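# Fold the towel in half on the table

## Task

Fold the towel a single time, bringing one end over onto the other so the edges meet about evenly. When finished it must have no extra creases, lie flat and completely on the table away from the basket, and show no lumps or raised parts. Both grippers must release it and pull away, and the fold has to stay in place without the robot holding it.

## Robot and tools

Robot: two arms, left_arm and right_arm, each with a parallel two-finger gripper and a wrist camera. Base positions in the scene frame: left_arm at (-0.039, +0.236, 0) m, right_arm at (+0.005, -0.297, 0) m, each yawed slightly (quat_wxyz about (0.995, 0, 0, -0.10)). The arm names are labels only and do not match the left or right of any picture.

Scene frame: origin on the table surface midway between the arms; +x points outward across the table, +z points up, and left_arm sits on the +y side. Every reported gripper pose uses this frame: end_effector_position in metres and end_effector_quat_wxyz. That position is the point between the finger pads, roughly 1 cm short of the fingertips. Gripper axes: fingers extend along the gripper's +z and close along its y. Reported positions can be a little off, more so when an arm is stretched far.

execute_actions(actions): actions is a list of up to 15 actions. Each action is a table of up to 15 rows; each row lasts one control step (1/30 s), and if fewer than 15 rows are given the last one repeats to fill 15 steps. Every row has 14 numbers in [-1, 1], always for both arms: left_arm dx, dy, dz, rx, ry, rz, opening, then right_arm the same seven. dx..rz are offsets, not poses: they are measured in that gripper's own axes from its measured pose at the start of the action (for the first action in a call, the pose in the latest result). Every row counts from that same start, not from the row before. Scale: 1.0 equals 0.6 m of translation or 180 degrees of rotation; rx, ry, rz form one rotation vector. Opening is absolute: +1 fully open (0.094 m), -1 closed. Each step, the commanded pose is clipped to within 70 mm and 16 degrees of the measured pose, so large offsets need several actions; after an action the arm goes only as far as its last clipped pose. An empty list just returns the current state and images.

move(target, speed, blocking): target is one 14-number row laid out as above, offsets in gripper axes from the pose in the last result that showed one. Each gripper follows a straight line there, both finishing together, in 0.5 to 10 s (stopped at 10 s if longer). speed is m/s per arm, 0.002 to 0.5, default 0.25; rotation is capped at twice that in rad/s. Openings are sent when the move starts. Paths do not avoid obstacles or the other arm; grippers can lag, wander, or overshoot speed near full reach. Faster contact and targets deeper past contact press harder. With blocking=false the call returns after 0.5 s; no further moves or action rows are accepted until a result shows the end, so use wait or stop. The result adds a move: line giving the ending (done, off_target, moving, held, fault; an arm not named is done) and limits: paced means a pose was clipped, held means a safety check blocked steps, after which the arm may rush. Each gripper's remaining distance to its pose is listed.

wait(seconds): 0 to 10; the arms keep their last command, and a running move continues (returns early when it ends). stop(): brakes the running move; it needs room, more when fast; fingers keep moving. zoom_image(camera, region): camera is cam_high, cam_left_wrist or cam_right_wrist; region is [x0, y0, x1, y1] in that image's pixels, top-left origin, at most 504 by 504. read_manual(section): only licence texts, no motion. finished_scene(scene): ends the current scene, passing its number; irreversible, and the goal must already hold.

Cameras: cam_high 504x504 pinhole, fixed; cam_left_wrist and cam_right_wrist 616x616 fisheye on the hands. Calibration (K, distortion, T_world_to_cam) is given and can be off by a few degrees and millimetres.

Result lines: the state line lists both grippers' poses; Hand target lines show where the controller is currently steering each gripper; a pose unreachable line names an arm whose command the clearance check altered or blocked; grip_measured is finger opening on the command scale (the last Joint positions value is opening in metres, readings off by up to ~1 mm); joint torques are total drive output, offset and noisy. Action calls also list step readings, with HELD marking steps where an arm was held back. FAULT lines mean an arm stopped. MOTOR HOT appears from 75 °C; at 90 °C the arm halts 10 s; at 100 °C it goes limp and falls. Holding loads heats motors.

Practical points: arms tend to finish a centimetre or more low and can keep sinking under zero offsets; to keep an arm still, send the correction back to its desired pose in the first call of a reply and zeros afterwards, aiming higher if it still sags. To grasp, command an opening around 0.03 below grip_measured (less for a lighter hold); thin cloth is squeezed with less force. The simulation runs while you think, holding the last command. Occasional tugs may pull on held or loose items. Avoid: arms hitting or pushing each other, anything leaving the table, dropping the towel, slamming or pressing hard into the table. Joint limits (rad): waist -2.618 to 3.054, shoulder 0 to 3.142, elbow 0 to 3.142, wrist pitch and yaw ±1.571, wrist roll ±2.094.

Each tool is called after "Call:" as name(argument=value, ...) on one line, values as JSON.

## Session

Call:
execute_actions(actions=[])

Scene clock: 0.00 s.
left_arm: end_effector_position=(+0.1282, -0.1816, +0.0581) grip_measured=+1.000 end_effector_quat_wxyz=(+0.296, +0.310, +0.897, -0.107) | right_arm: end_effector_position=(+0.2518, -0.3707, +0.0439) grip_measured=+1.000 end_effector_quat_wxyz=(+0.229, +0.167, +0.958, -0.037)
Joint positions: left_arm=[-1.129  1.868  1.18  -0.35  -0.373 -0.568  0.094] | right_arm=[-0.079  1.146  0.526 -0.483  0.026  0.064  0.094]
Joint velocities: left_arm=[-0.017  0.002 -0.002 -0.022  0.007 -0.081  0.   ] | right_arm=[ 0.012  0.002 -0.007  0.007 -0.081 -0.066  0.   ]
Joint torques (N m, as the arm reports them, + toward a larger angle): no reading
Hand target (left_arm): +0.128, -0.179, +0.057; +0.294, +0.311, +0.898, -0.100
Hand target (right_arm): +0.258, -0.373, +0.051; +0.243, +0.167, +0.955, -0.039

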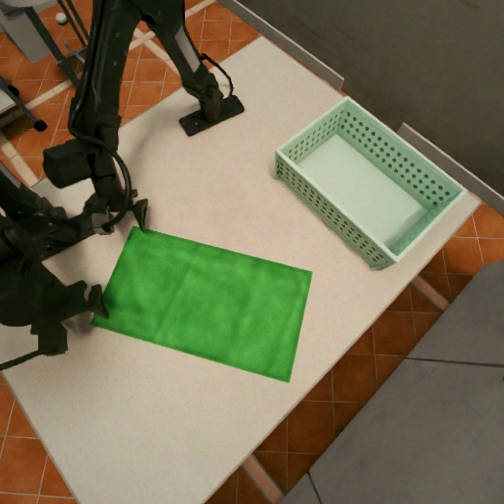

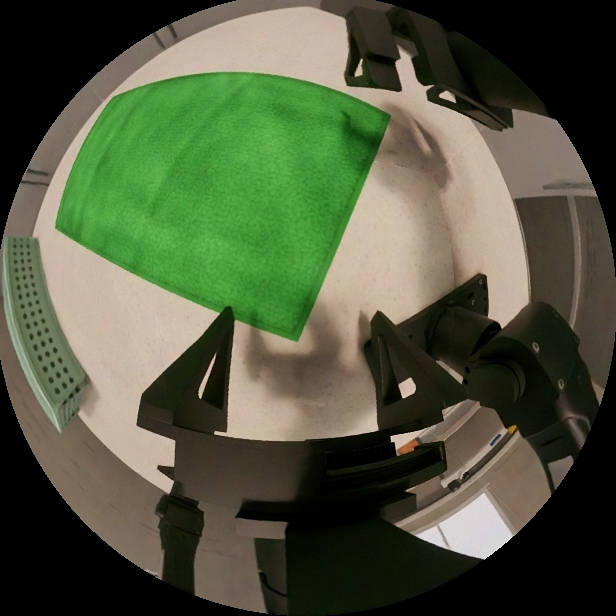

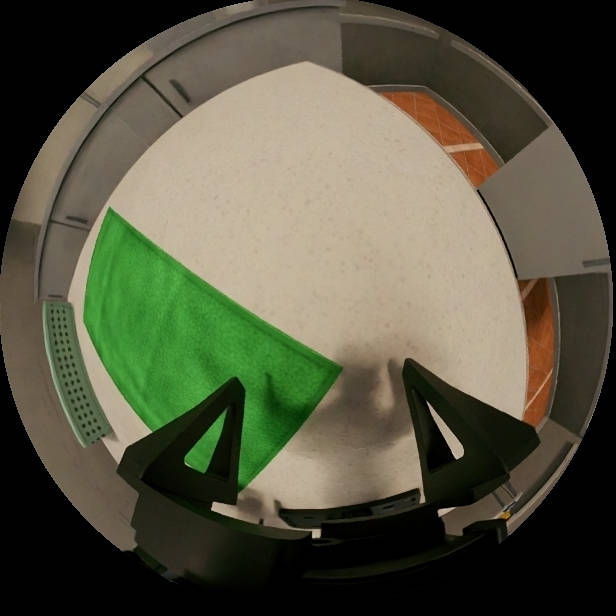

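Call:
move(target=[0.031,-0.004,0.025,0.044,0.056,0.071,-0.1,0.05,0.009,-0.012,0.047,0.083,0.132,-0.1])

Scene clock: 11.27 s.
left_arm: end_effector_position=(+0.1177, -0.1809, +0.0380) grip_measured=-0.097 end_effector_quat_wxyz=(+0.213, +0.435, +0.867, -0.116) | right_arm: end_effector_position=(+0.2156, -0.3542, +0.0276) grip_measured=-0.098 end_effector_quat_wxyz=(+0.084, +0.380, +0.920, -0.035)
Joint positions: left_arm=[-1.062  1.902  1.21  -0.409 -0.142 -0.306  0.042] | right_arm=[ 0.012  1.298  0.648 -0.77   0.103  0.591  0.042]
Joint velocities: left_arm=[ 0.002 -0.007 -0.007 -0.037  0.037  0.022  0.   ] | right_arm=[-0.022 -0.022 -0.007 -0.022  0.037  0.037  0.   ]
Joint torques (N m, as the arm reports them, + toward a larger angle): left_arm=[ 0.85 -8.98 10.13  0.89 -0.01  0.05] | right_arm=[ 0.67 -3.35  9.86  0.57  0.22  0.06]
Hand target (left_arm): +0.122, -0.180, +0.035; +0.204, +0.436, +0.870, -0.108
Hand target (right_arm): +0.225, -0.356, +0.037; +0.094, +0.380, +0.919, -0.039
Off the commanded pose (left_arm): 0.005 m, 1 deg.
Off the commanded pose (right_arm): 0.014 m, 1 deg.
move: off_target (right_arm)
camera_calibration (this result's frames):
cam_left_wrist: T_world_to_cam=[[-0.768134, -0.633511, 0.092917, -0.0275032], [-0.564609, 0.738613, 0.36833, 0.201776], [-0.301971, 0.230465, -0.92504, 0.22776], [0, 0, 0, 1]] pos_world=[0.161576, -0.218949, 0.138923]
cam_right_wrist: T_world_to_cam=[[-0.811495, -0.579721, -0.0734825, -0.0232126], [-0.569194, 0.755697, 0.323945, 0.421695], [-0.132267, 0.304706, -0.943218, 0.252243], [0, 0, 0, 1]] pos_world=[0.254553, -0.408991, 0.0996079]

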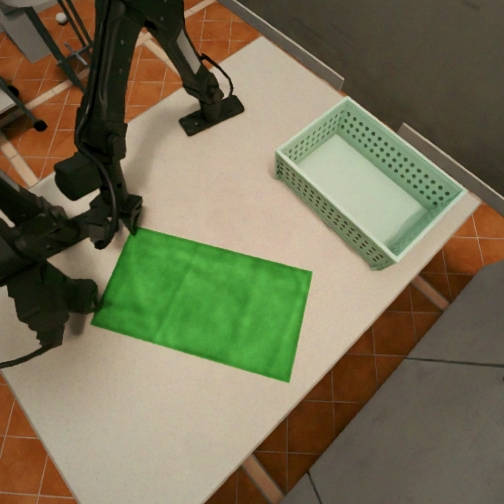

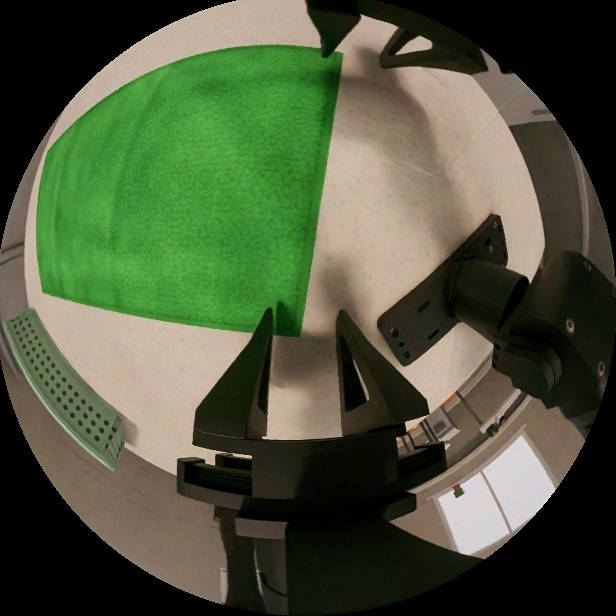

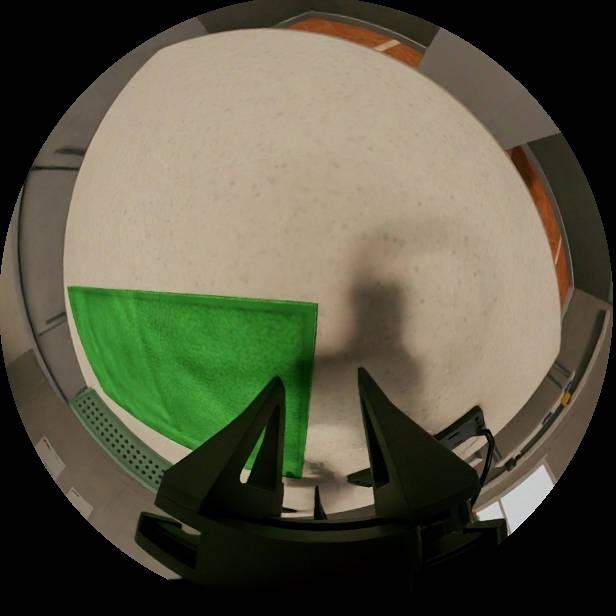

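Call:
move(target=[0.037,0.012,0.044,0,0,0,-0.1,-0.018,0.022,0.022,0,0,0,-0.1], speed=0.06)

Scene clock: 13.60 s.
left_arm: end_effector_position=(+0.1180, -0.1826, +0.0220) grip_measured=-0.097 end_effector_quat_wxyz=(+0.228, +0.433, +0.862, -0.131) | right_arm: end_effector_position=(+0.2179, -0.3530, +0.0108) grip_measured=-0.098 end_effector_quat_wxyz=(+0.062, +0.381, +0.922, -0.040)
Joint positions: left_arm=[-1.062  1.914  1.13  -0.273 -0.141 -0.303  0.042] | right_arm=[ 0.019  1.39   0.648 -0.725  0.103  0.601  0.042]
Joint velocities: left_arm=[ 0.007  0.007 -0.002  0.022  0.022  0.125 -0.001] | right_arm=[ 0.007 -0.017 -0.022  0.022  0.022  0.051  0.001]
Joint torques (N m, as the arm reports them, + toward a larger angle): left_arm=[ 0.76 -8.6   5.14  1.21 -0.01  0.05] | right_arm=[ 0.64 -4.05  8.52  0.88  0.1   0.09]
Hand target (left_arm): +0.119, -0.171, +0.005; +0.212, +0.435, +0.867, -0.116
Hand target (right_arm): +0.233, -0.354, +0.017; +0.084, +0.380, +0.920, -0.035
Off the commanded pose (left_arm): 0.021 m, 3 deg.
Off the commanded pose (right_arm): 0.017 m, 3 deg.
move: off_target (left_arm, right_arm)
camera_calibration (this result's frames):
cam_left_wrist: T_world_to_cam=[[-0.771893, -0.626424, 0.108509, -0.0253835], [-0.566816, 0.755394, 0.328784, 0.213281], [-0.287925, 0.192281, -0.938151, 0.205131], [0, 0, 0, 1]] pos_world=[0.16036, -0.216455, 0.125075]
cam_right_wrist: T_world_to_cam=[[-0.81559, -0.57709, -0.0422044, -0.0204052], [-0.551959, 0.754033, 0.356055, 0.42285], [-0.173652, 0.31369, -0.933511, 0.2484], [0, 0, 0, 1]] pos_world=[0.259889, -0.408539, 0.0804651]

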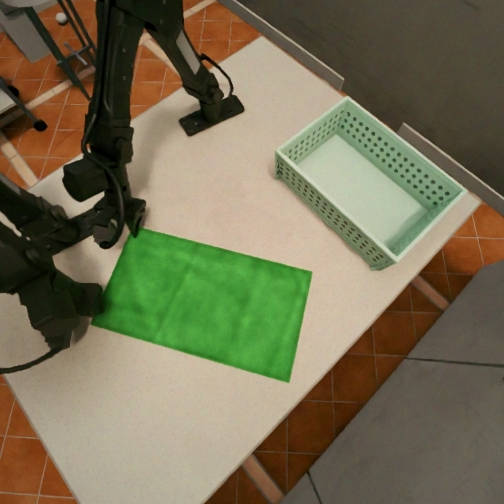

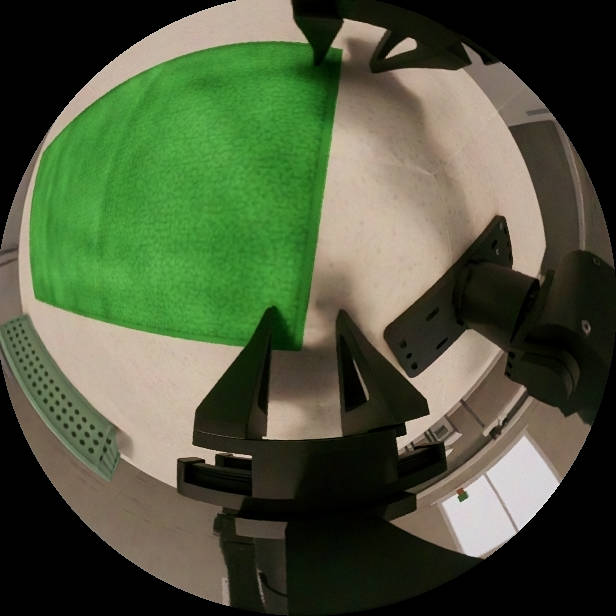

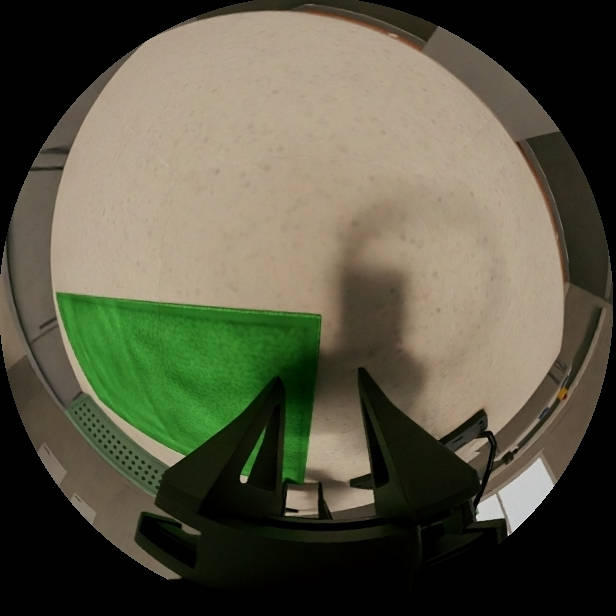

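Call:
execute_actions(actions=[[[-0.01,0.01,-0.03,-0.01,0,0,-0.1,-0.02,0.02,-0.03,-0.02,0,0,-0.1]],[[0,0.03,-0.01,-0.01,0,0,-0.1,-0.025,0.035,-0.015,-0.01,-0.01,0,-0.1]]])

Scene clock: 15.47 s.
left_arm: end_effector_position=(+0.1289, -0.1729, +0.0411) grip_measured=-0.097 end_effector_quat_wxyz=(+0.241, +0.428, +0.862, -0.122) | right_arm: end_effector_position=(+0.2321, -0.3414, +0.0199) grip_measured=-0.098 end_effector_quat_wxyz=(+0.059, +0.377, +0.924, -0.011)
Joint positions: left_arm=[-1.041  1.856  1.13  -0.319 -0.164 -0.284  0.042] | right_arm=[ 0.038  1.413  0.709 -0.758  0.049  0.613  0.042]
Joint velocities: left_arm=[ 0.012 -0.002 -0.002  0.022 -0.051  0.022 -0.   ] | right_arm=[ 0.002 -0.007  0.007 -0.022  0.007  0.081 -0.   ]
Joint torques (N m, as the arm reports them, + toward a larger angle): left_arm=[  0.58 -10.88   5.99   1.08  -0.15   0.06] | right_arm=[ 0.56 -4.34  9.49  0.71  0.05  0.09]
Hand target (left_arm): +0.132, -0.162, +0.038; +0.238, +0.427, +0.865, -0.109
Hand target (right_arm): +0.247, -0.342, +0.029; +0.078, +0.376, +0.923, -0.007
Off the commanded pose (left_arm): 0.012 m, 2 deg.
Off the commanded pose (right_arm): 0.018 m, 2 deg.
Step readings (end_effector_position; steps 1 to 15: 1st action; 16 to 30: 2nd action):
0: left_arm (+0.1181, -0.1828, +0.0222) | right_arm (+0.2183, -0.3531, +0.0109)
1: left_arm (+0.1183, -0.1822, +0.0229) | right_arm (+0.2183, -0.3523, +0.0114)
2: left_arm (+0.1182, -0.1802, +0.0239) | right_arm (+0.2186, -0.3511, +0.0125)
4: left_arm (+0.1185, -0.1781, +0.0284) | right_arm (+0.2215, -0.3504, +0.0153)
8: left_arm (+0.1193, -0.1775, +0.0343) | right_arm (+0.2249, -0.3487, +0.0175)
15: left_arm (+0.1192, -0.1753, +0.0334) | right_arm (+0.2231, -0.3469, +0.0172)
16: left_arm (+0.1198, -0.1751, +0.0338) | right_arm (+0.2236, -0.3463, +0.0175)
17: left_arm (+0.1209, -0.1748, +0.0346) | right_arm (+0.2254, -0.3450, +0.0178)
19: left_arm (+0.1246, -0.1740, +0.0375) | right_arm (+0.2296, -0.3422, +0.0188)
23: left_arm (+0.1289, -0.1729, +0.0411) | right_arm (+0.2321, -0.3414, +0.0199)
30: end_effector_position above
camera_calibration (this result's frames):
cam_left_wrist: T_world_to_cam=[[-0.76447, -0.639095, 0.0845178, -0.0151469], [-0.588694, 0.745508, 0.312501, 0.207658], [-0.262726, 0.189142, -0.94615, 0.220839], [0, 0, 0, 1]] pos_world=[0.168688, -0.206261, 0.145334]
cam_right_wrist: T_world_to_cam=[[-0.807405, -0.583714, -0.0858803, -0.00501871], [-0.566873, 0.727143, 0.387192, 0.4124], [-0.163562, 0.361304, -0.917991, 0.269268], [0, 0, 0, 1]] pos_world=[0.273768, -0.400091, 0.0870766]

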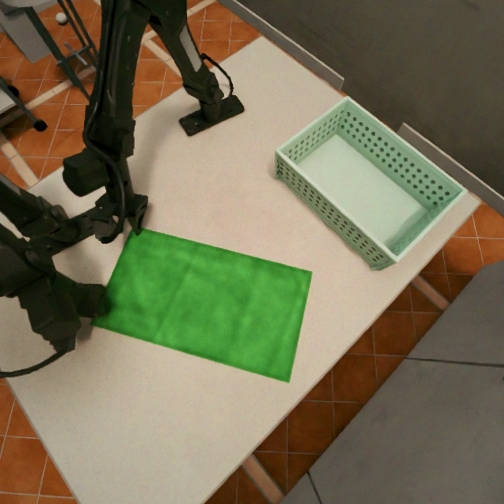

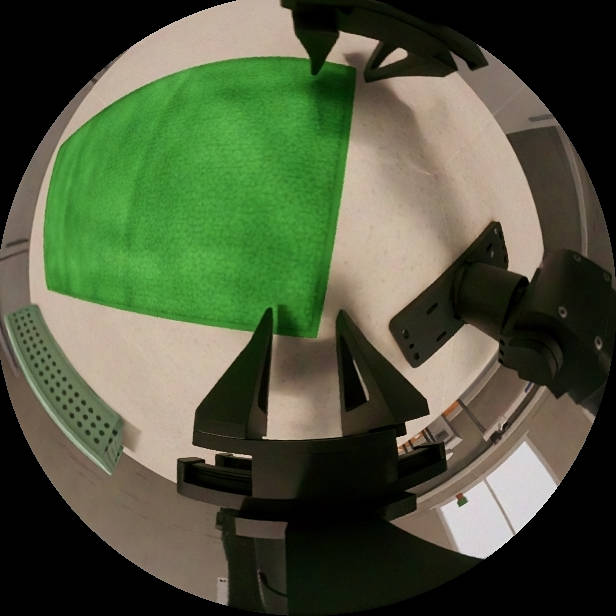

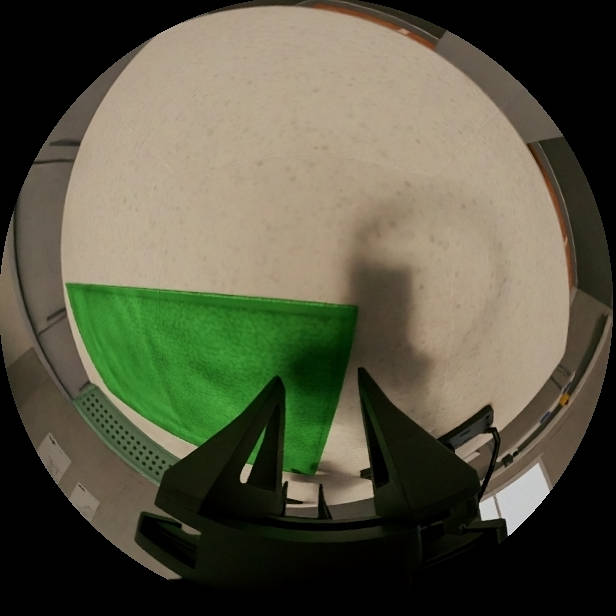

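Call:
move(target=[0.045,0,0.065,-0.015,0.02,0,-0.1,-0.03,0,0.04,-0.01,0,0,-0.1], speed=0.06)

Scene clock: 17.20 s.
left_arm: end_effector_position=(+0.1351, -0.1793, +0.0183) grip_measured=-0.097 end_effector_quat_wxyz=(+0.250, +0.417, +0.867, -0.111) | right_arm: end_effector_position=(+0.2398, -0.3503, +0.0047) grip_measured=-0.098 end_effector_quat_wxyz=(+0.052, +0.376, +0.925, +0.002)
Joint positions: left_arm=[-1.046  1.933  1.13  -0.248 -0.199 -0.304  0.042] | right_arm=[-0.02   1.491  0.709 -0.686  0.014  0.556  0.042]
Joint velocities: left_arm=[-0.022  0.017  0.017 -0.007 -0.066 -0.007 -0.   ] | right_arm=[ 0.002  0.007 -0.017 -0.037 -0.081 -0.125 -0.001]
Joint torques (N m, as the arm reports them, + toward a larger angle): left_arm=[-0.75 -6.98  7.11  1.   -0.1  -0.07] | right_arm=[-0.98 -3.47  5.47  1.18  0.02 -0.13]
Hand target (left_arm): +0.127, -0.170, -0.005; +0.224, +0.425, +0.872, -0.088
Hand target (right_arm): +0.247, -0.355, -0.001; +0.064, +0.376, +0.924, +0.004
Off the commanded pose (left_arm): 0.027 m, 4 deg.
Off the commanded pose (right_arm): 0.011 m, 1 deg.
move: off_target (left_arm, right_arm)
camera_calibration (this result's frames):
cam_left_wrist: T_world_to_cam=[[-0.74684, -0.661795, 0.0652469, -0.0186789], [-0.616075, 0.72549, 0.306783, 0.223453], [-0.250363, 0.188921, -0.949541, 0.200451], [0, 0, 0, 1]] pos_world=[0.173899, -0.212344, 0.123004]
cam_right_wrist: T_world_to_cam=[[-0.805905, -0.583352, -0.101077, -0.00544432], [-0.568028, 0.713729, 0.409798, 0.424602], [-0.166915, 0.387673, -0.906559, 0.269793], [0, 0, 0, 1]] pos_world=[0.281831, -0.410819, 0.0700318]

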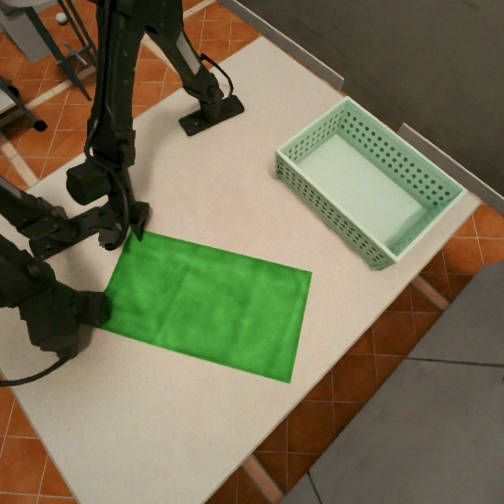

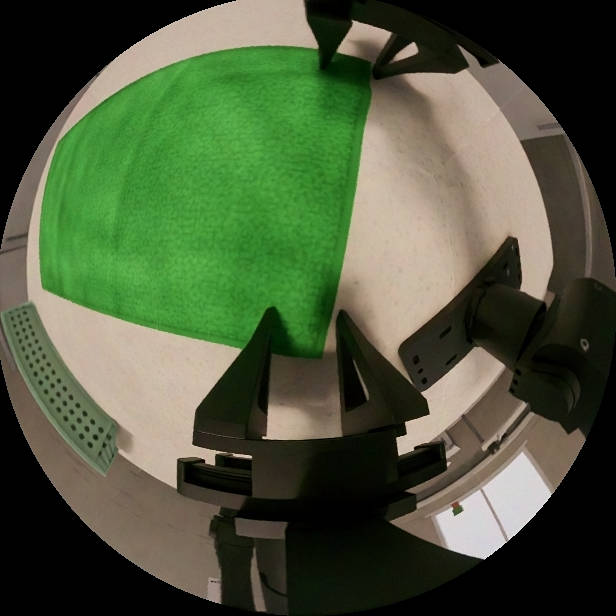

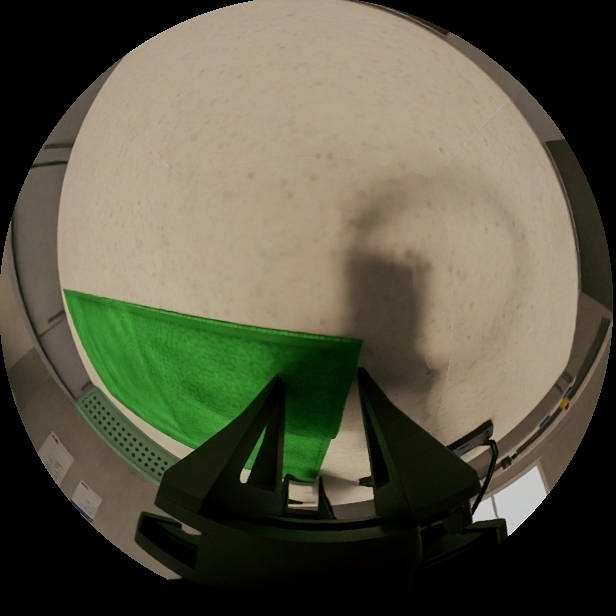

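Both touching. Close gradually while pressing.

Call:
execute_actions(actions=[[[0.03,0,0.025,0,0.02,0,-0.2,0,0,0.018,0,0,0,-0.2],[0.03,0,0.025,0,0.02,0,-0.25,0,0,0.018,0,0,0,-0.25],[0.03,0,0.025,0,0.02,0,-0.3,0,0,0.018,0,0,0,-0.3],[0.03,0,0.025,0,0.02,0,-0.36,0,0,0.018,0,0,0,-0.36],[0.03,0,0.025,0,0.02,0,-0.42,0,0,0.018,0,0,0,-0.42],[0.03,0,0.025,0,0.02,0,-0.48,0,0,0.018,0,0,0,-0.48],[0.03,0,0.025,0,0.02,0,-0.54,0,0,0.018,0,0,0,-0.54],[0.03,0,0.025,0,0.02,0,-0.6,0,0,0.018,0,0,0,-0.6],[0.03,0,0.025,0,0.02,0,-0.66,0,0,0.018,0,0,0,-0.66],[0.03,0,0.025,0,0.02,0,-0.72,0,0,0.018,0,0,0,-0.72],[0.03,0,0.025,0,0.02,0,-0.78,0,0,0.018,0,0,0,-0.78],[0.03,0,0.025,0,0.02,0,-0.84,0,0,0.018,0,0,0,-0.84]],[[0.03,0,0.025,0,0.02,0,-1,0,0,0.018,0,0,0,-1]]])

Call:
move(target=[-0.04,0.02,-0.075,0,0,0,-1,-0.02,0.03,-0.1,0,0,0,-1], speed=0.08)

Scene clock: 20.23 s.
left_arm: end_effector_position=(+0.1373, -0.1864, +0.0199) grip_measured=-0.955 end_effector_quat_wxyz=(+0.259, +0.413, +0.864, -0.123) | right_arm: end_effector_position=(+0.2505, -0.3491, +0.0043) grip_measured=-0.948 end_effector_quat_wxyz=(+0.069, +0.375, +0.924, +0.014)
Joint positions: left_arm=[-1.046  1.94   1.13  -0.21  -0.198 -0.307  0.002] | right_arm=[-0.02   1.498  0.709 -0.641 -0.005  0.555  0.002]
Joint velocities: left_arm=[ 0.007 -0.017  0.017 -0.095  0.022 -0.037 -0.   ] | right_arm=[-0.002  0.007  0.022 -0.022  0.022  0.007  0.   ]
Joint torques (N m, as the arm reports them, + toward a larger angle): left_arm=[ 0.27 -7.27  7.84  0.96  0.08 -0.08] | right_arm=[-0.05 -3.16  4.57  1.09  0.04  0.01]
Hand target (left_arm): +0.132, -0.177, -0.002; +0.229, +0.418, +0.873, -0.104
Hand target (right_arm): +0.249, -0.349, -0.006; +0.065, +0.375, +0.925, +0.013
Off the commanded pose (left_arm): 0.025 m, 4 deg.
Off the commanded pose (right_arm): 0.011 m, 0 deg.
Step readings (end_effector_position; steps 1 to 15: 1st action; 16 to 30: 2nd action):
0: left_arm (+0.1354, -0.1798, +0.0183) | right_arm (+0.2398, -0.3502, +0.0047)
1: left_arm (+0.1354, -0.1800, +0.0185) | right_arm (+0.2397, -0.3507, +0.0047)
2: left_arm (+0.1356, -0.1804, +0.0185) | right_arm (+0.2396, -0.3514, +0.0047)
4: left_arm (+0.1359, -0.1811, +0.0185) | right_arm (+0.2403, -0.3517, +0.0044)
8: left_arm (+0.1365, -0.1821, +0.0186) | right_arm (+0.2438, -0.3515, +0.0043)
15: left_arm (+0.1368, -0.1831, +0.0189) | right_arm (+0.2481, -0.3490, +0.0045)
16: left_arm (+0.1369, -0.1835, +0.0192) | right_arm (+0.2489, -0.3487, +0.0045)
17: left_arm (+0.1371, -0.1844, +0.0197) | right_arm (+0.2497, -0.3489, +0.0046)
19: left_arm (+0.1371, -0.1857, +0.0199) | right_arm (+0.2505, -0.3491, +0.0043)
23: left_arm (+0.1373, -0.1863, +0.0199) | right_arm (+0.2505, -0.3491, +0.0043)
30: end_effector_position above
camera_calibration (this result's frames):
cam_left_wrist: T_world_to_cam=[[-0.745957, -0.661206, 0.079723, -0.0221123], [-0.619937, 0.733118, 0.27967, 0.231868], [-0.243366, 0.159199, -0.95678, 0.197489], [0, 0, 0, 1]] pos_world=[0.175311, -0.216047, 0.12587]
cam_right_wrist: T_world_to_cam=[[-0.798962, -0.584873, -0.139939, 0.00176834], [-0.586845, 0.707394, 0.393963, 0.432579], [-0.131426, 0.396884, -0.908411, 0.265108], [0, 0, 0, 1]] pos_world=[0.290112, -0.410187, 0.0706537]

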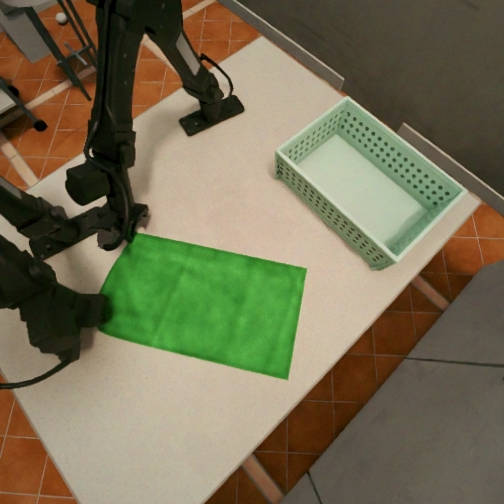

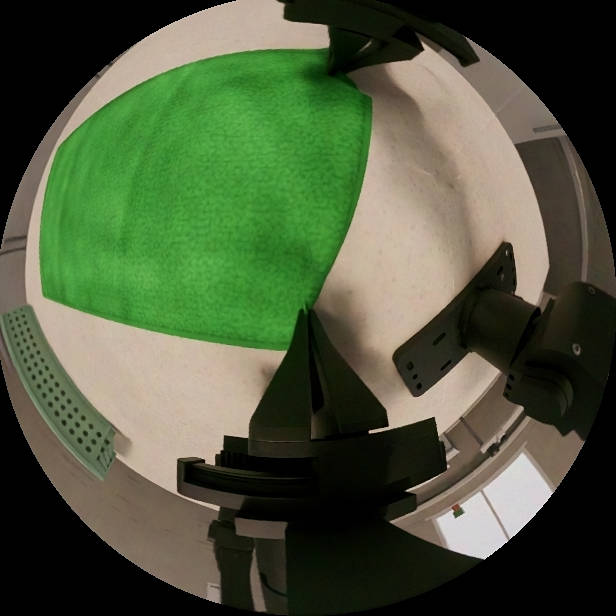

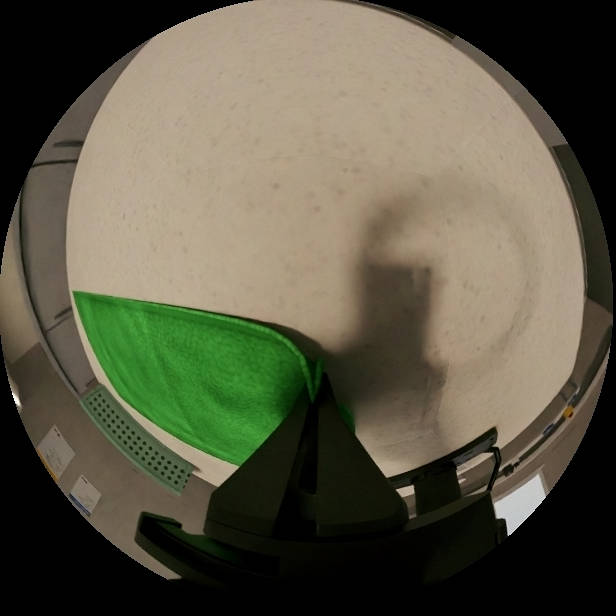

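Scene clock: 21.57 s.
left_arm: end_effector_position=(+0.1404, -0.1763, +0.0634) grip_measured=-0.955 end_effector_quat_wxyz=(+0.263, +0.413, +0.863, -0.123) | right_arm: end_effector_position=(+0.2509, -0.3418, +0.0499) grip_measured=-0.948 end_effector_quat_wxyz=(+0.042, +0.376, +0.926, +0.011)
Joint positions: left_arm=[-1.03   1.829  1.169 -0.351 -0.193 -0.29   0.002] | right_arm=[ 0.009  1.457  0.879 -0.905 -0.006  0.585  0.002]
Joint velocities: left_arm=[ 0.012 -0.012 -0.012 -0.022 -0.051  0.037 -0.001] | right_arm=[ 0.012 -0.002 -0.002 -0.11  -0.022  0.051  0.   ]
Joint torques (N m, as the arm reports them, + toward a larger angle): left_arm=[  0.83 -10.67  10.05   0.98  -0.02   0.05] | right_arm=[ 0.59 -7.81  9.83  0.5   0.08  0.04]
Hand target (left_arm): +0.143, -0.175, +0.071; +0.260, +0.413, +0.864, -0.123
Hand target (right_arm): +0.263, -0.343, +0.066; +0.069, +0.375, +0.924, +0.014
Off the commanded pose (left_arm): 0.008 m, 0 deg.
Off the commanded pose (right_arm): 0.021 m, 3 deg.
move: off_target (right_arm)
camera_calibration (this result's frames):
cam_left_wrist: T_world_to_cam=[[-0.746953, -0.660254, 0.078267, -0.0162202], [-0.620842, 0.73476, 0.273283, 0.215062], [-0.237943, 0.155538, -0.958744, 0.236943], [0, 0, 0, 1]] pos_world=[0.177783, -0.205582, 0.169664]
cam_right_wrist: T_world_to_cam=[[-0.805842, -0.582366, -0.107095, 0.0136145], [-0.564944, 0.701988, 0.433649, 0.400319], [-0.177363, 0.409955, -0.894695, 0.318943], [0, 0, 0, 1]] pos_world=[0.293697, -0.403842, 0.113217]

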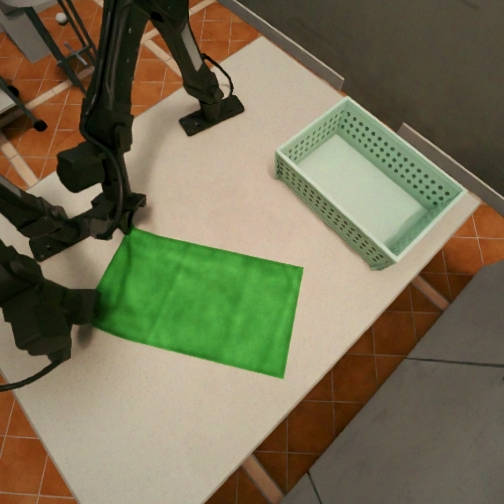

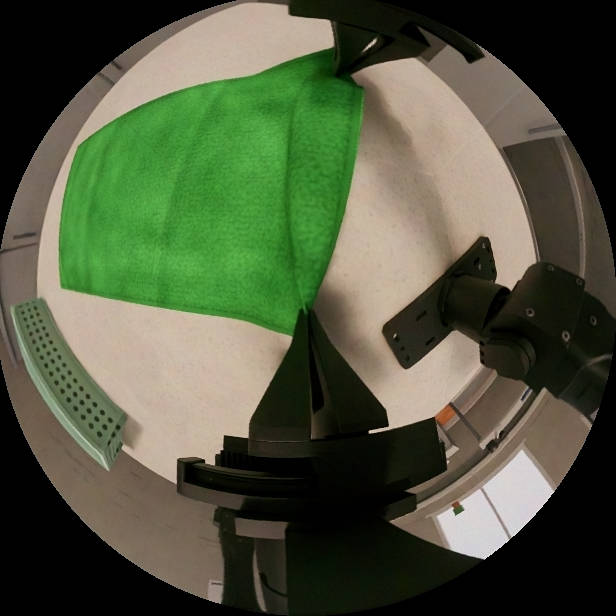

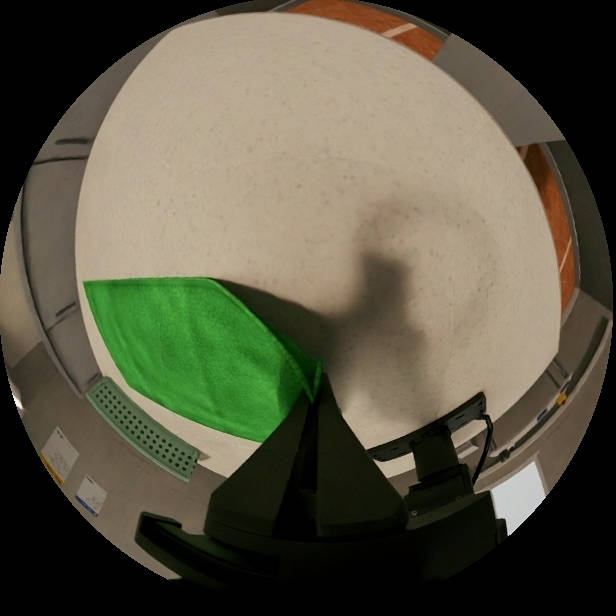

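Call:
move(target=[-0.138,0.051,-0.198,0,0,0,-1,-0.047,0.069,-0.261,-0.046,-0.048,0,-1], speed=0.15)

Scene clock: 24.83 s.
left_arm: end_effector_position=(+0.1635, -0.1637, +0.2014) grip_measured=-0.955 end_effector_quat_wxyz=(+0.267, +0.413, +0.862, -0.125) | right_arm: end_effector_position=(+0.2802, -0.3305, +0.1955) grip_measured=-0.948 end_effector_quat_wxyz=(+0.118, +0.373, +0.919, +0.045)
Joint positions: left_arm=[-0.958  1.728  1.6   -0.863 -0.157 -0.225  0.002] | right_arm=[ 0.054  1.379  1.372 -1.312 -0.029  0.633  0.002]
Joint velocities: left_arm=[ 0.012 -0.002  0.007 -0.051 -0.037  0.007  0.   ] | right_arm=[ 0.002  0.002 -0.017 -0.051 -0.022 -0.007 -0.001]
Joint torques (N m, as the arm reports them, + toward a larger angle): left_arm=[ 0.74 -9.96 10.67  0.99 -0.02  0.04] | right_arm=[ 0.58 -5.82  9.98  0.88  0.03  0.07]
Hand target (left_arm): +0.165, -0.158, +0.208; +0.263, +0.413, +0.863, -0.124
Hand target (right_arm): +0.286, -0.329, +0.210; +0.139, +0.371, +0.917, +0.050
Off the commanded pose (left_arm): 0.008 m, 1 deg.
Off the commanded pose (right_arm): 0.016 m, 2 deg.
move: off_target (right_arm)
camera_calibration (this result's frames):
cam_left_wrist: T_world_to_cam=[[-0.748022, -0.659143, 0.0774183, -0.000955995], [-0.622001, 0.73695, 0.264612, 0.184728], [-0.231471, 0.149781, -0.961242, 0.371304], [0, 0, 0, 1]] pos_world=[0.200132, -0.19238, 0.308106]
cam_right_wrist: T_world_to_cam=[[-0.775983, -0.58281, -0.241212, 0.0771262], [-0.630143, 0.699477, 0.337121, 0.38211], [-0.0277557, 0.413598, -0.910036, 0.412073], [0, 0, 0, 1]] pos_world=[0.31207, -0.39276, 0.264788]

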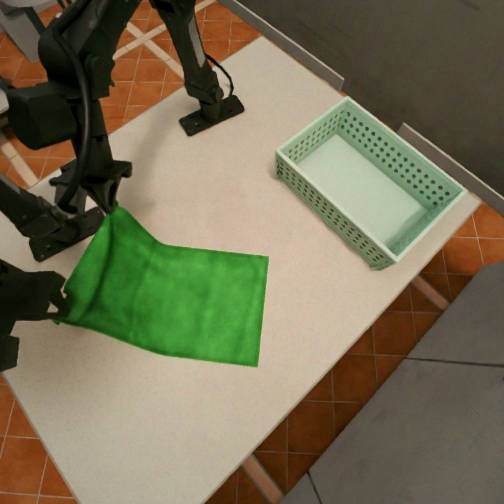

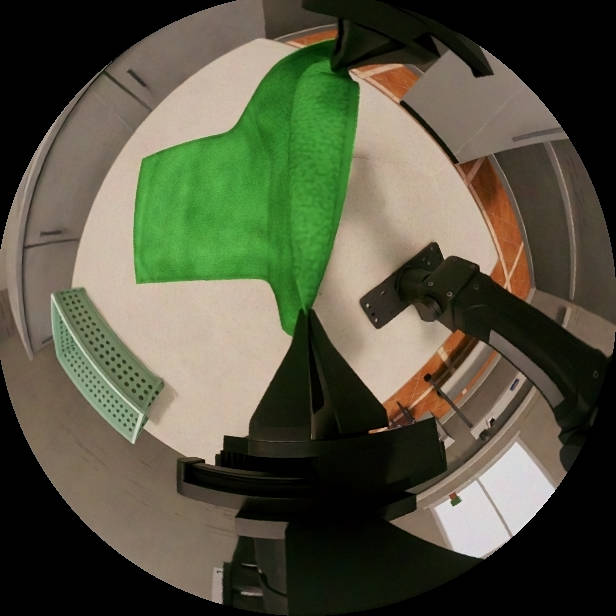

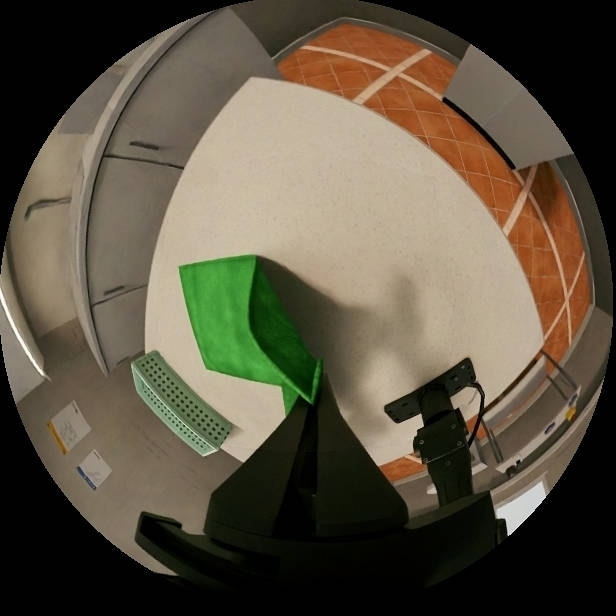

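Call:
move(target=[0,0.295,0.063,0.05,0.03,0,-1,-0.08,0.32,0.115,0,-0.03,0,-1], speed=0.15)

Scene clock: 29.37 s.
left_arm: end_effector_position=(+0.3181, -0.0711, +0.1748) grip_measured=-0.955 end_effector_quat_wxyz=(+0.213, +0.434, +0.859, -0.170) | right_arm: end_effector_position=(+0.4513, -0.2244, +0.1535) grip_measured=-0.948 end_effector_quat_wxyz=(+0.136, +0.370, +0.919, +0.020)
Joint positions: left_arm=[-0.403  1.893  1.731 -0.921  0.269  0.258  0.002] | right_arm=[ 0.402  2.05   1.969 -1.241  0.117  0.956  0.002]
Joint velocities: left_arm=[-0.012  0.002  0.012  0.022 -0.037  0.081  0.001] | right_arm=[-0.012  0.002  0.002 -0.022 -0.007 -0.037  0.   ]
Joint torques (N m, as the arm reports them, + toward a larger angle): left_arm=[ 0.24 -9.71 10.61  0.76  0.24  0.08] | right_arm=[  0.13 -12.72  10.47   0.89   0.34   0.09]
Hand target (left_arm): +0.314, -0.069, +0.172; +0.194, +0.438, +0.861, -0.173
Hand target (right_arm): +0.459, -0.226, +0.171; +0.163, +0.374, +0.913, +0.023
Off the commanded pose (left_arm): 0.006 m, 2 deg.
Off the commanded pose (right_arm): 0.019 m, 3 deg.
move: off_target (right_arm)
camera_calibration (this result's frames):
cam_left_wrist: T_world_to_cam=[[-0.77994, -0.597458, 0.186379, 0.173337], [-0.52743, 0.787775, 0.318164, 0.1839], [-0.336915, 0.149847, -0.929534, 0.395685], [0, 0, 0, 1]] pos_world=[0.365499, -0.100603, 0.276985]
cam_right_wrist: T_world_to_cam=[[-0.773407, -0.59554, -0.217195, 0.253947], [-0.633748, 0.718662, 0.286161, 0.443665], [-0.0143305, 0.358965, -0.933241, 0.319962], [0, 0, 0, 1]] pos_world=[0.482161, -0.282465, 0.226798]

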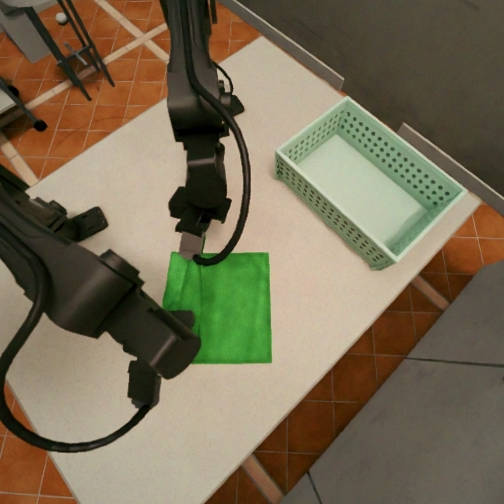

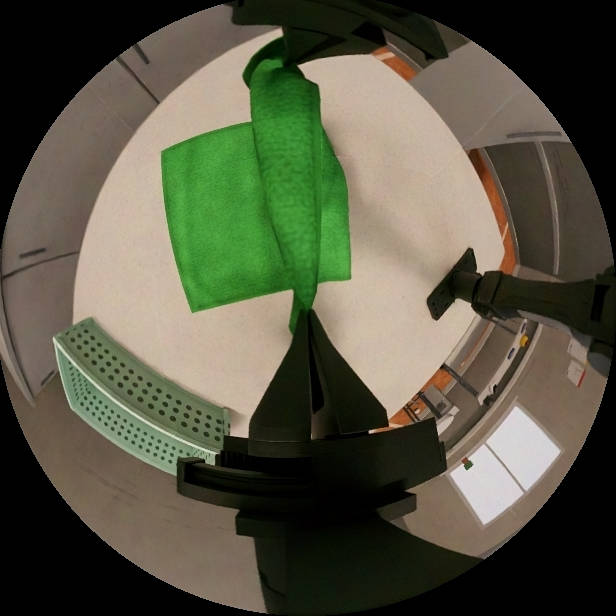

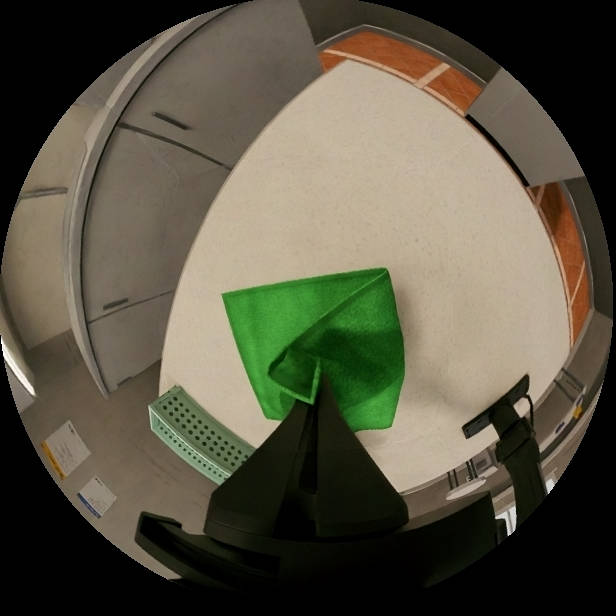

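Call:
move(target=[0.102,0.147,0.116,0.04,0.01,-0.047,-1,0.017,0.134,0.145,0.02,-0.06,0,-1], speed=0.12)

Scene clock: 33.97 s.
left_arm: end_effector_position=(+0.3773, -0.0161, +0.0821) grip_measured=-0.955 end_effector_quat_wxyz=(+0.171, +0.385, +0.878, -0.226) | right_arm: end_effector_position=(+0.5067, -0.1656, +0.0581) grip_measured=-0.948 end_effector_quat_wxyz=(+0.177, +0.366, +0.912, -0.057)
Joint positions: left_arm=[-0.174  2.096  1.658 -0.775  0.46   0.359  0.002] | right_arm=[ 0.56   2.42   2.18  -1.141  0.323  1.096  0.002]
Joint velocities: left_arm=[ 0.012 -0.012 -0.012  0.037  0.007 -0.022 -0.001] | right_arm=[ 0.012  0.007  0.007 -0.051 -0.007 -0.007 -0.   ]
Joint torques (N m, as the arm reports them, + toward a larger angle): left_arm=[  0.47 -11.7    7.21   0.84   0.31   0.05] | right_arm=[ -0.06 -16.02  10.48   0.92   0.52   0.07]
Hand target (left_arm): +0.373, -0.014, +0.075; +0.159, +0.384, +0.879, -0.232
Hand target (right_arm): +0.521, -0.165, +0.080; +0.212, +0.374, +0.902, -0.045
Off the commanded pose (left_arm): 0.009 m, 2 deg.
Off the commanded pose (right_arm): 0.025 m, 4 deg.
move: off_target (right_arm)
camera_calibration (this result's frames):
cam_left_wrist: T_world_to_cam=[[-0.702779, -0.624597, 0.340559, 0.227459], [-0.52895, 0.778888, 0.336966, 0.20017], [-0.475725, 0.0566741, -0.877766, 0.367823], [0, 0, 0, 1]] pos_world=[0.440716, -0.0346856, 0.177949]
cam_right_wrist: T_world_to_cam=[[-0.782261, -0.60935, -0.129461, 0.308159], [-0.622853, 0.768748, 0.145191, 0.474782], [0.0110509, 0.194212, -0.980897, 0.173323], [0, 0, 0, 1]] pos_world=[0.534865, -0.210872, 0.140972]

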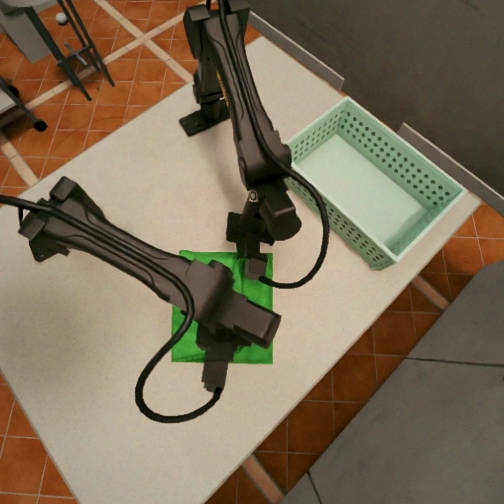

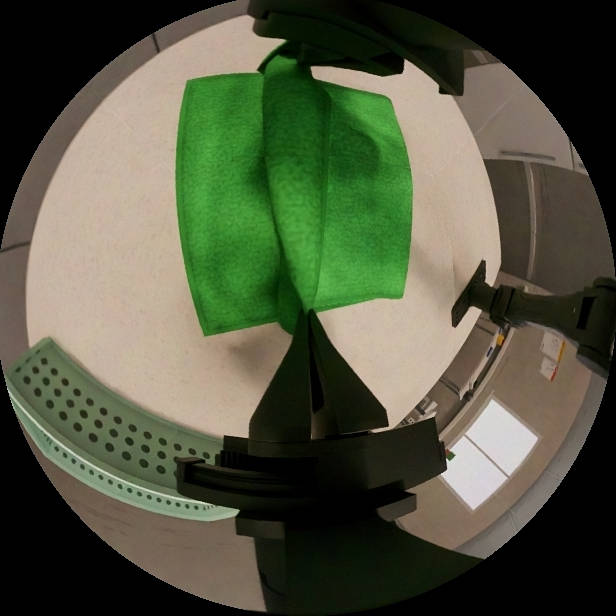

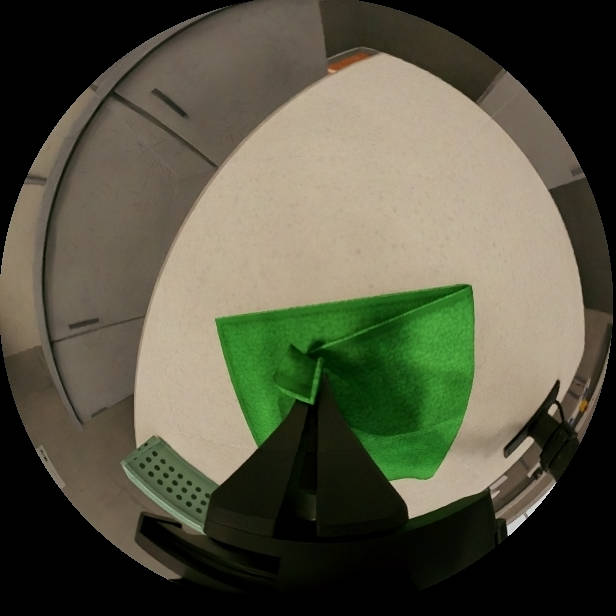

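Call:
move(target=[0.028,0.077,0.025,0.02,-0.02,-0.03,-1,-0.035,0.105,0.017,-0.05,-0.03,0,-1], speed=0.08)

Scene clock: 37.57 s.
left_arm: end_effector_position=(+0.4121, +0.0079, +0.0650) grip_measured=-0.955 end_effector_quat_wxyz=(+0.199, +0.348, +0.877, -0.266) | right_arm: end_effector_position=(+0.5483, -0.1404, +0.0374) grip_measured=-0.948 end_effector_quat_wxyz=(+0.211, +0.347, +0.914, -0.021)
Joint positions: left_arm=[-0.071  2.17   1.658 -0.665  0.565  0.36   0.002] | right_arm=[ 0.573  2.563  2.339 -1.051  0.313  1.055  0.002]
Joint velocities: left_arm=[ 0.002  0.007  0.007 -0.007 -0.007 -0.037  0.   ] | right_arm=[-0.022 -0.027  0.032 -0.007 -0.051 -0.007  0.   ]
Joint torques (N m, as the arm reports them, + toward a larger angle): left_arm=[  0.74 -11.77   5.66   0.86   0.41   0.07] | right_arm=[  0.15 -16.62  10.73   1.3    0.38  -0.08]
Hand target (left_arm): +0.403, +0.014, +0.050; +0.176, +0.341, +0.882, -0.274
Hand target (right_arm): +0.566, -0.136, +0.059; +0.247, +0.348, +0.904, -0.002
Off the commanded pose (left_arm): 0.019 m, 3 deg.
Off the commanded pose (right_arm): 0.028 m, 5 deg.
move: off_target (left_arm, right_arm)
camera_calibration (this result's frames):
cam_left_wrist: T_world_to_cam=[[-0.663342, -0.629502, 0.404604, 0.252303], [-0.579248, 0.774255, 0.254953, 0.231765], [-0.47376, -0.065245, -0.878234, 0.368201], [0, 0, 0, 1]] pos_world=[0.476051, 0.00340337, 0.162194]
cam_right_wrist: T_world_to_cam=[[-0.734323, -0.643795, -0.21517, 0.325505], [-0.673689, 0.730036, 0.114849, 0.507887], [0.0831428, 0.229294, -0.9698, 0.112604], [0, 0, 0, 1]] pos_world=[0.571822, -0.187037, 0.120912]

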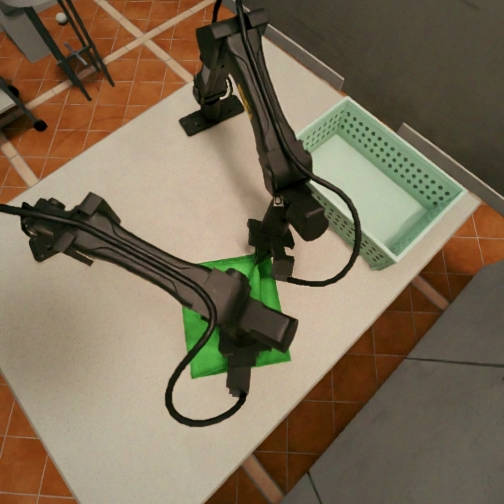

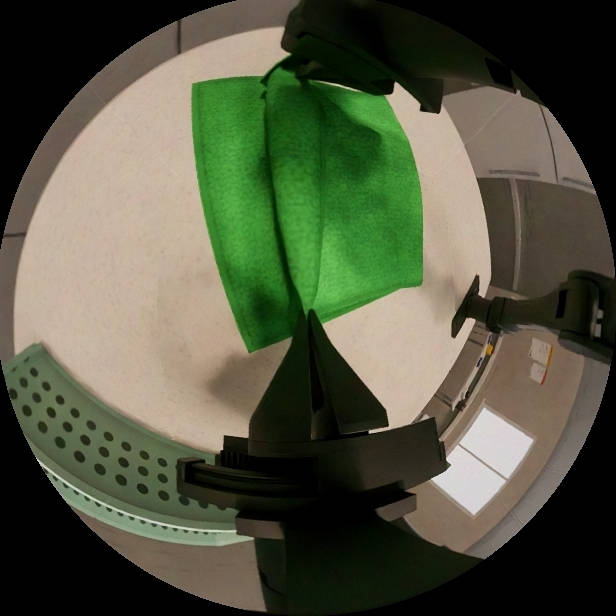

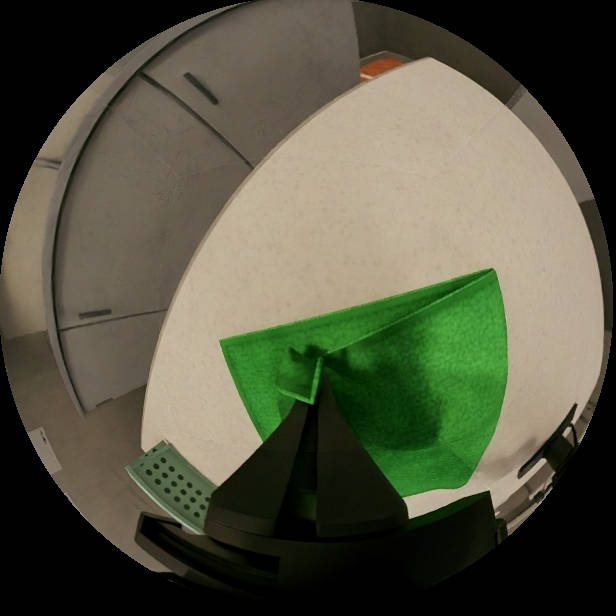

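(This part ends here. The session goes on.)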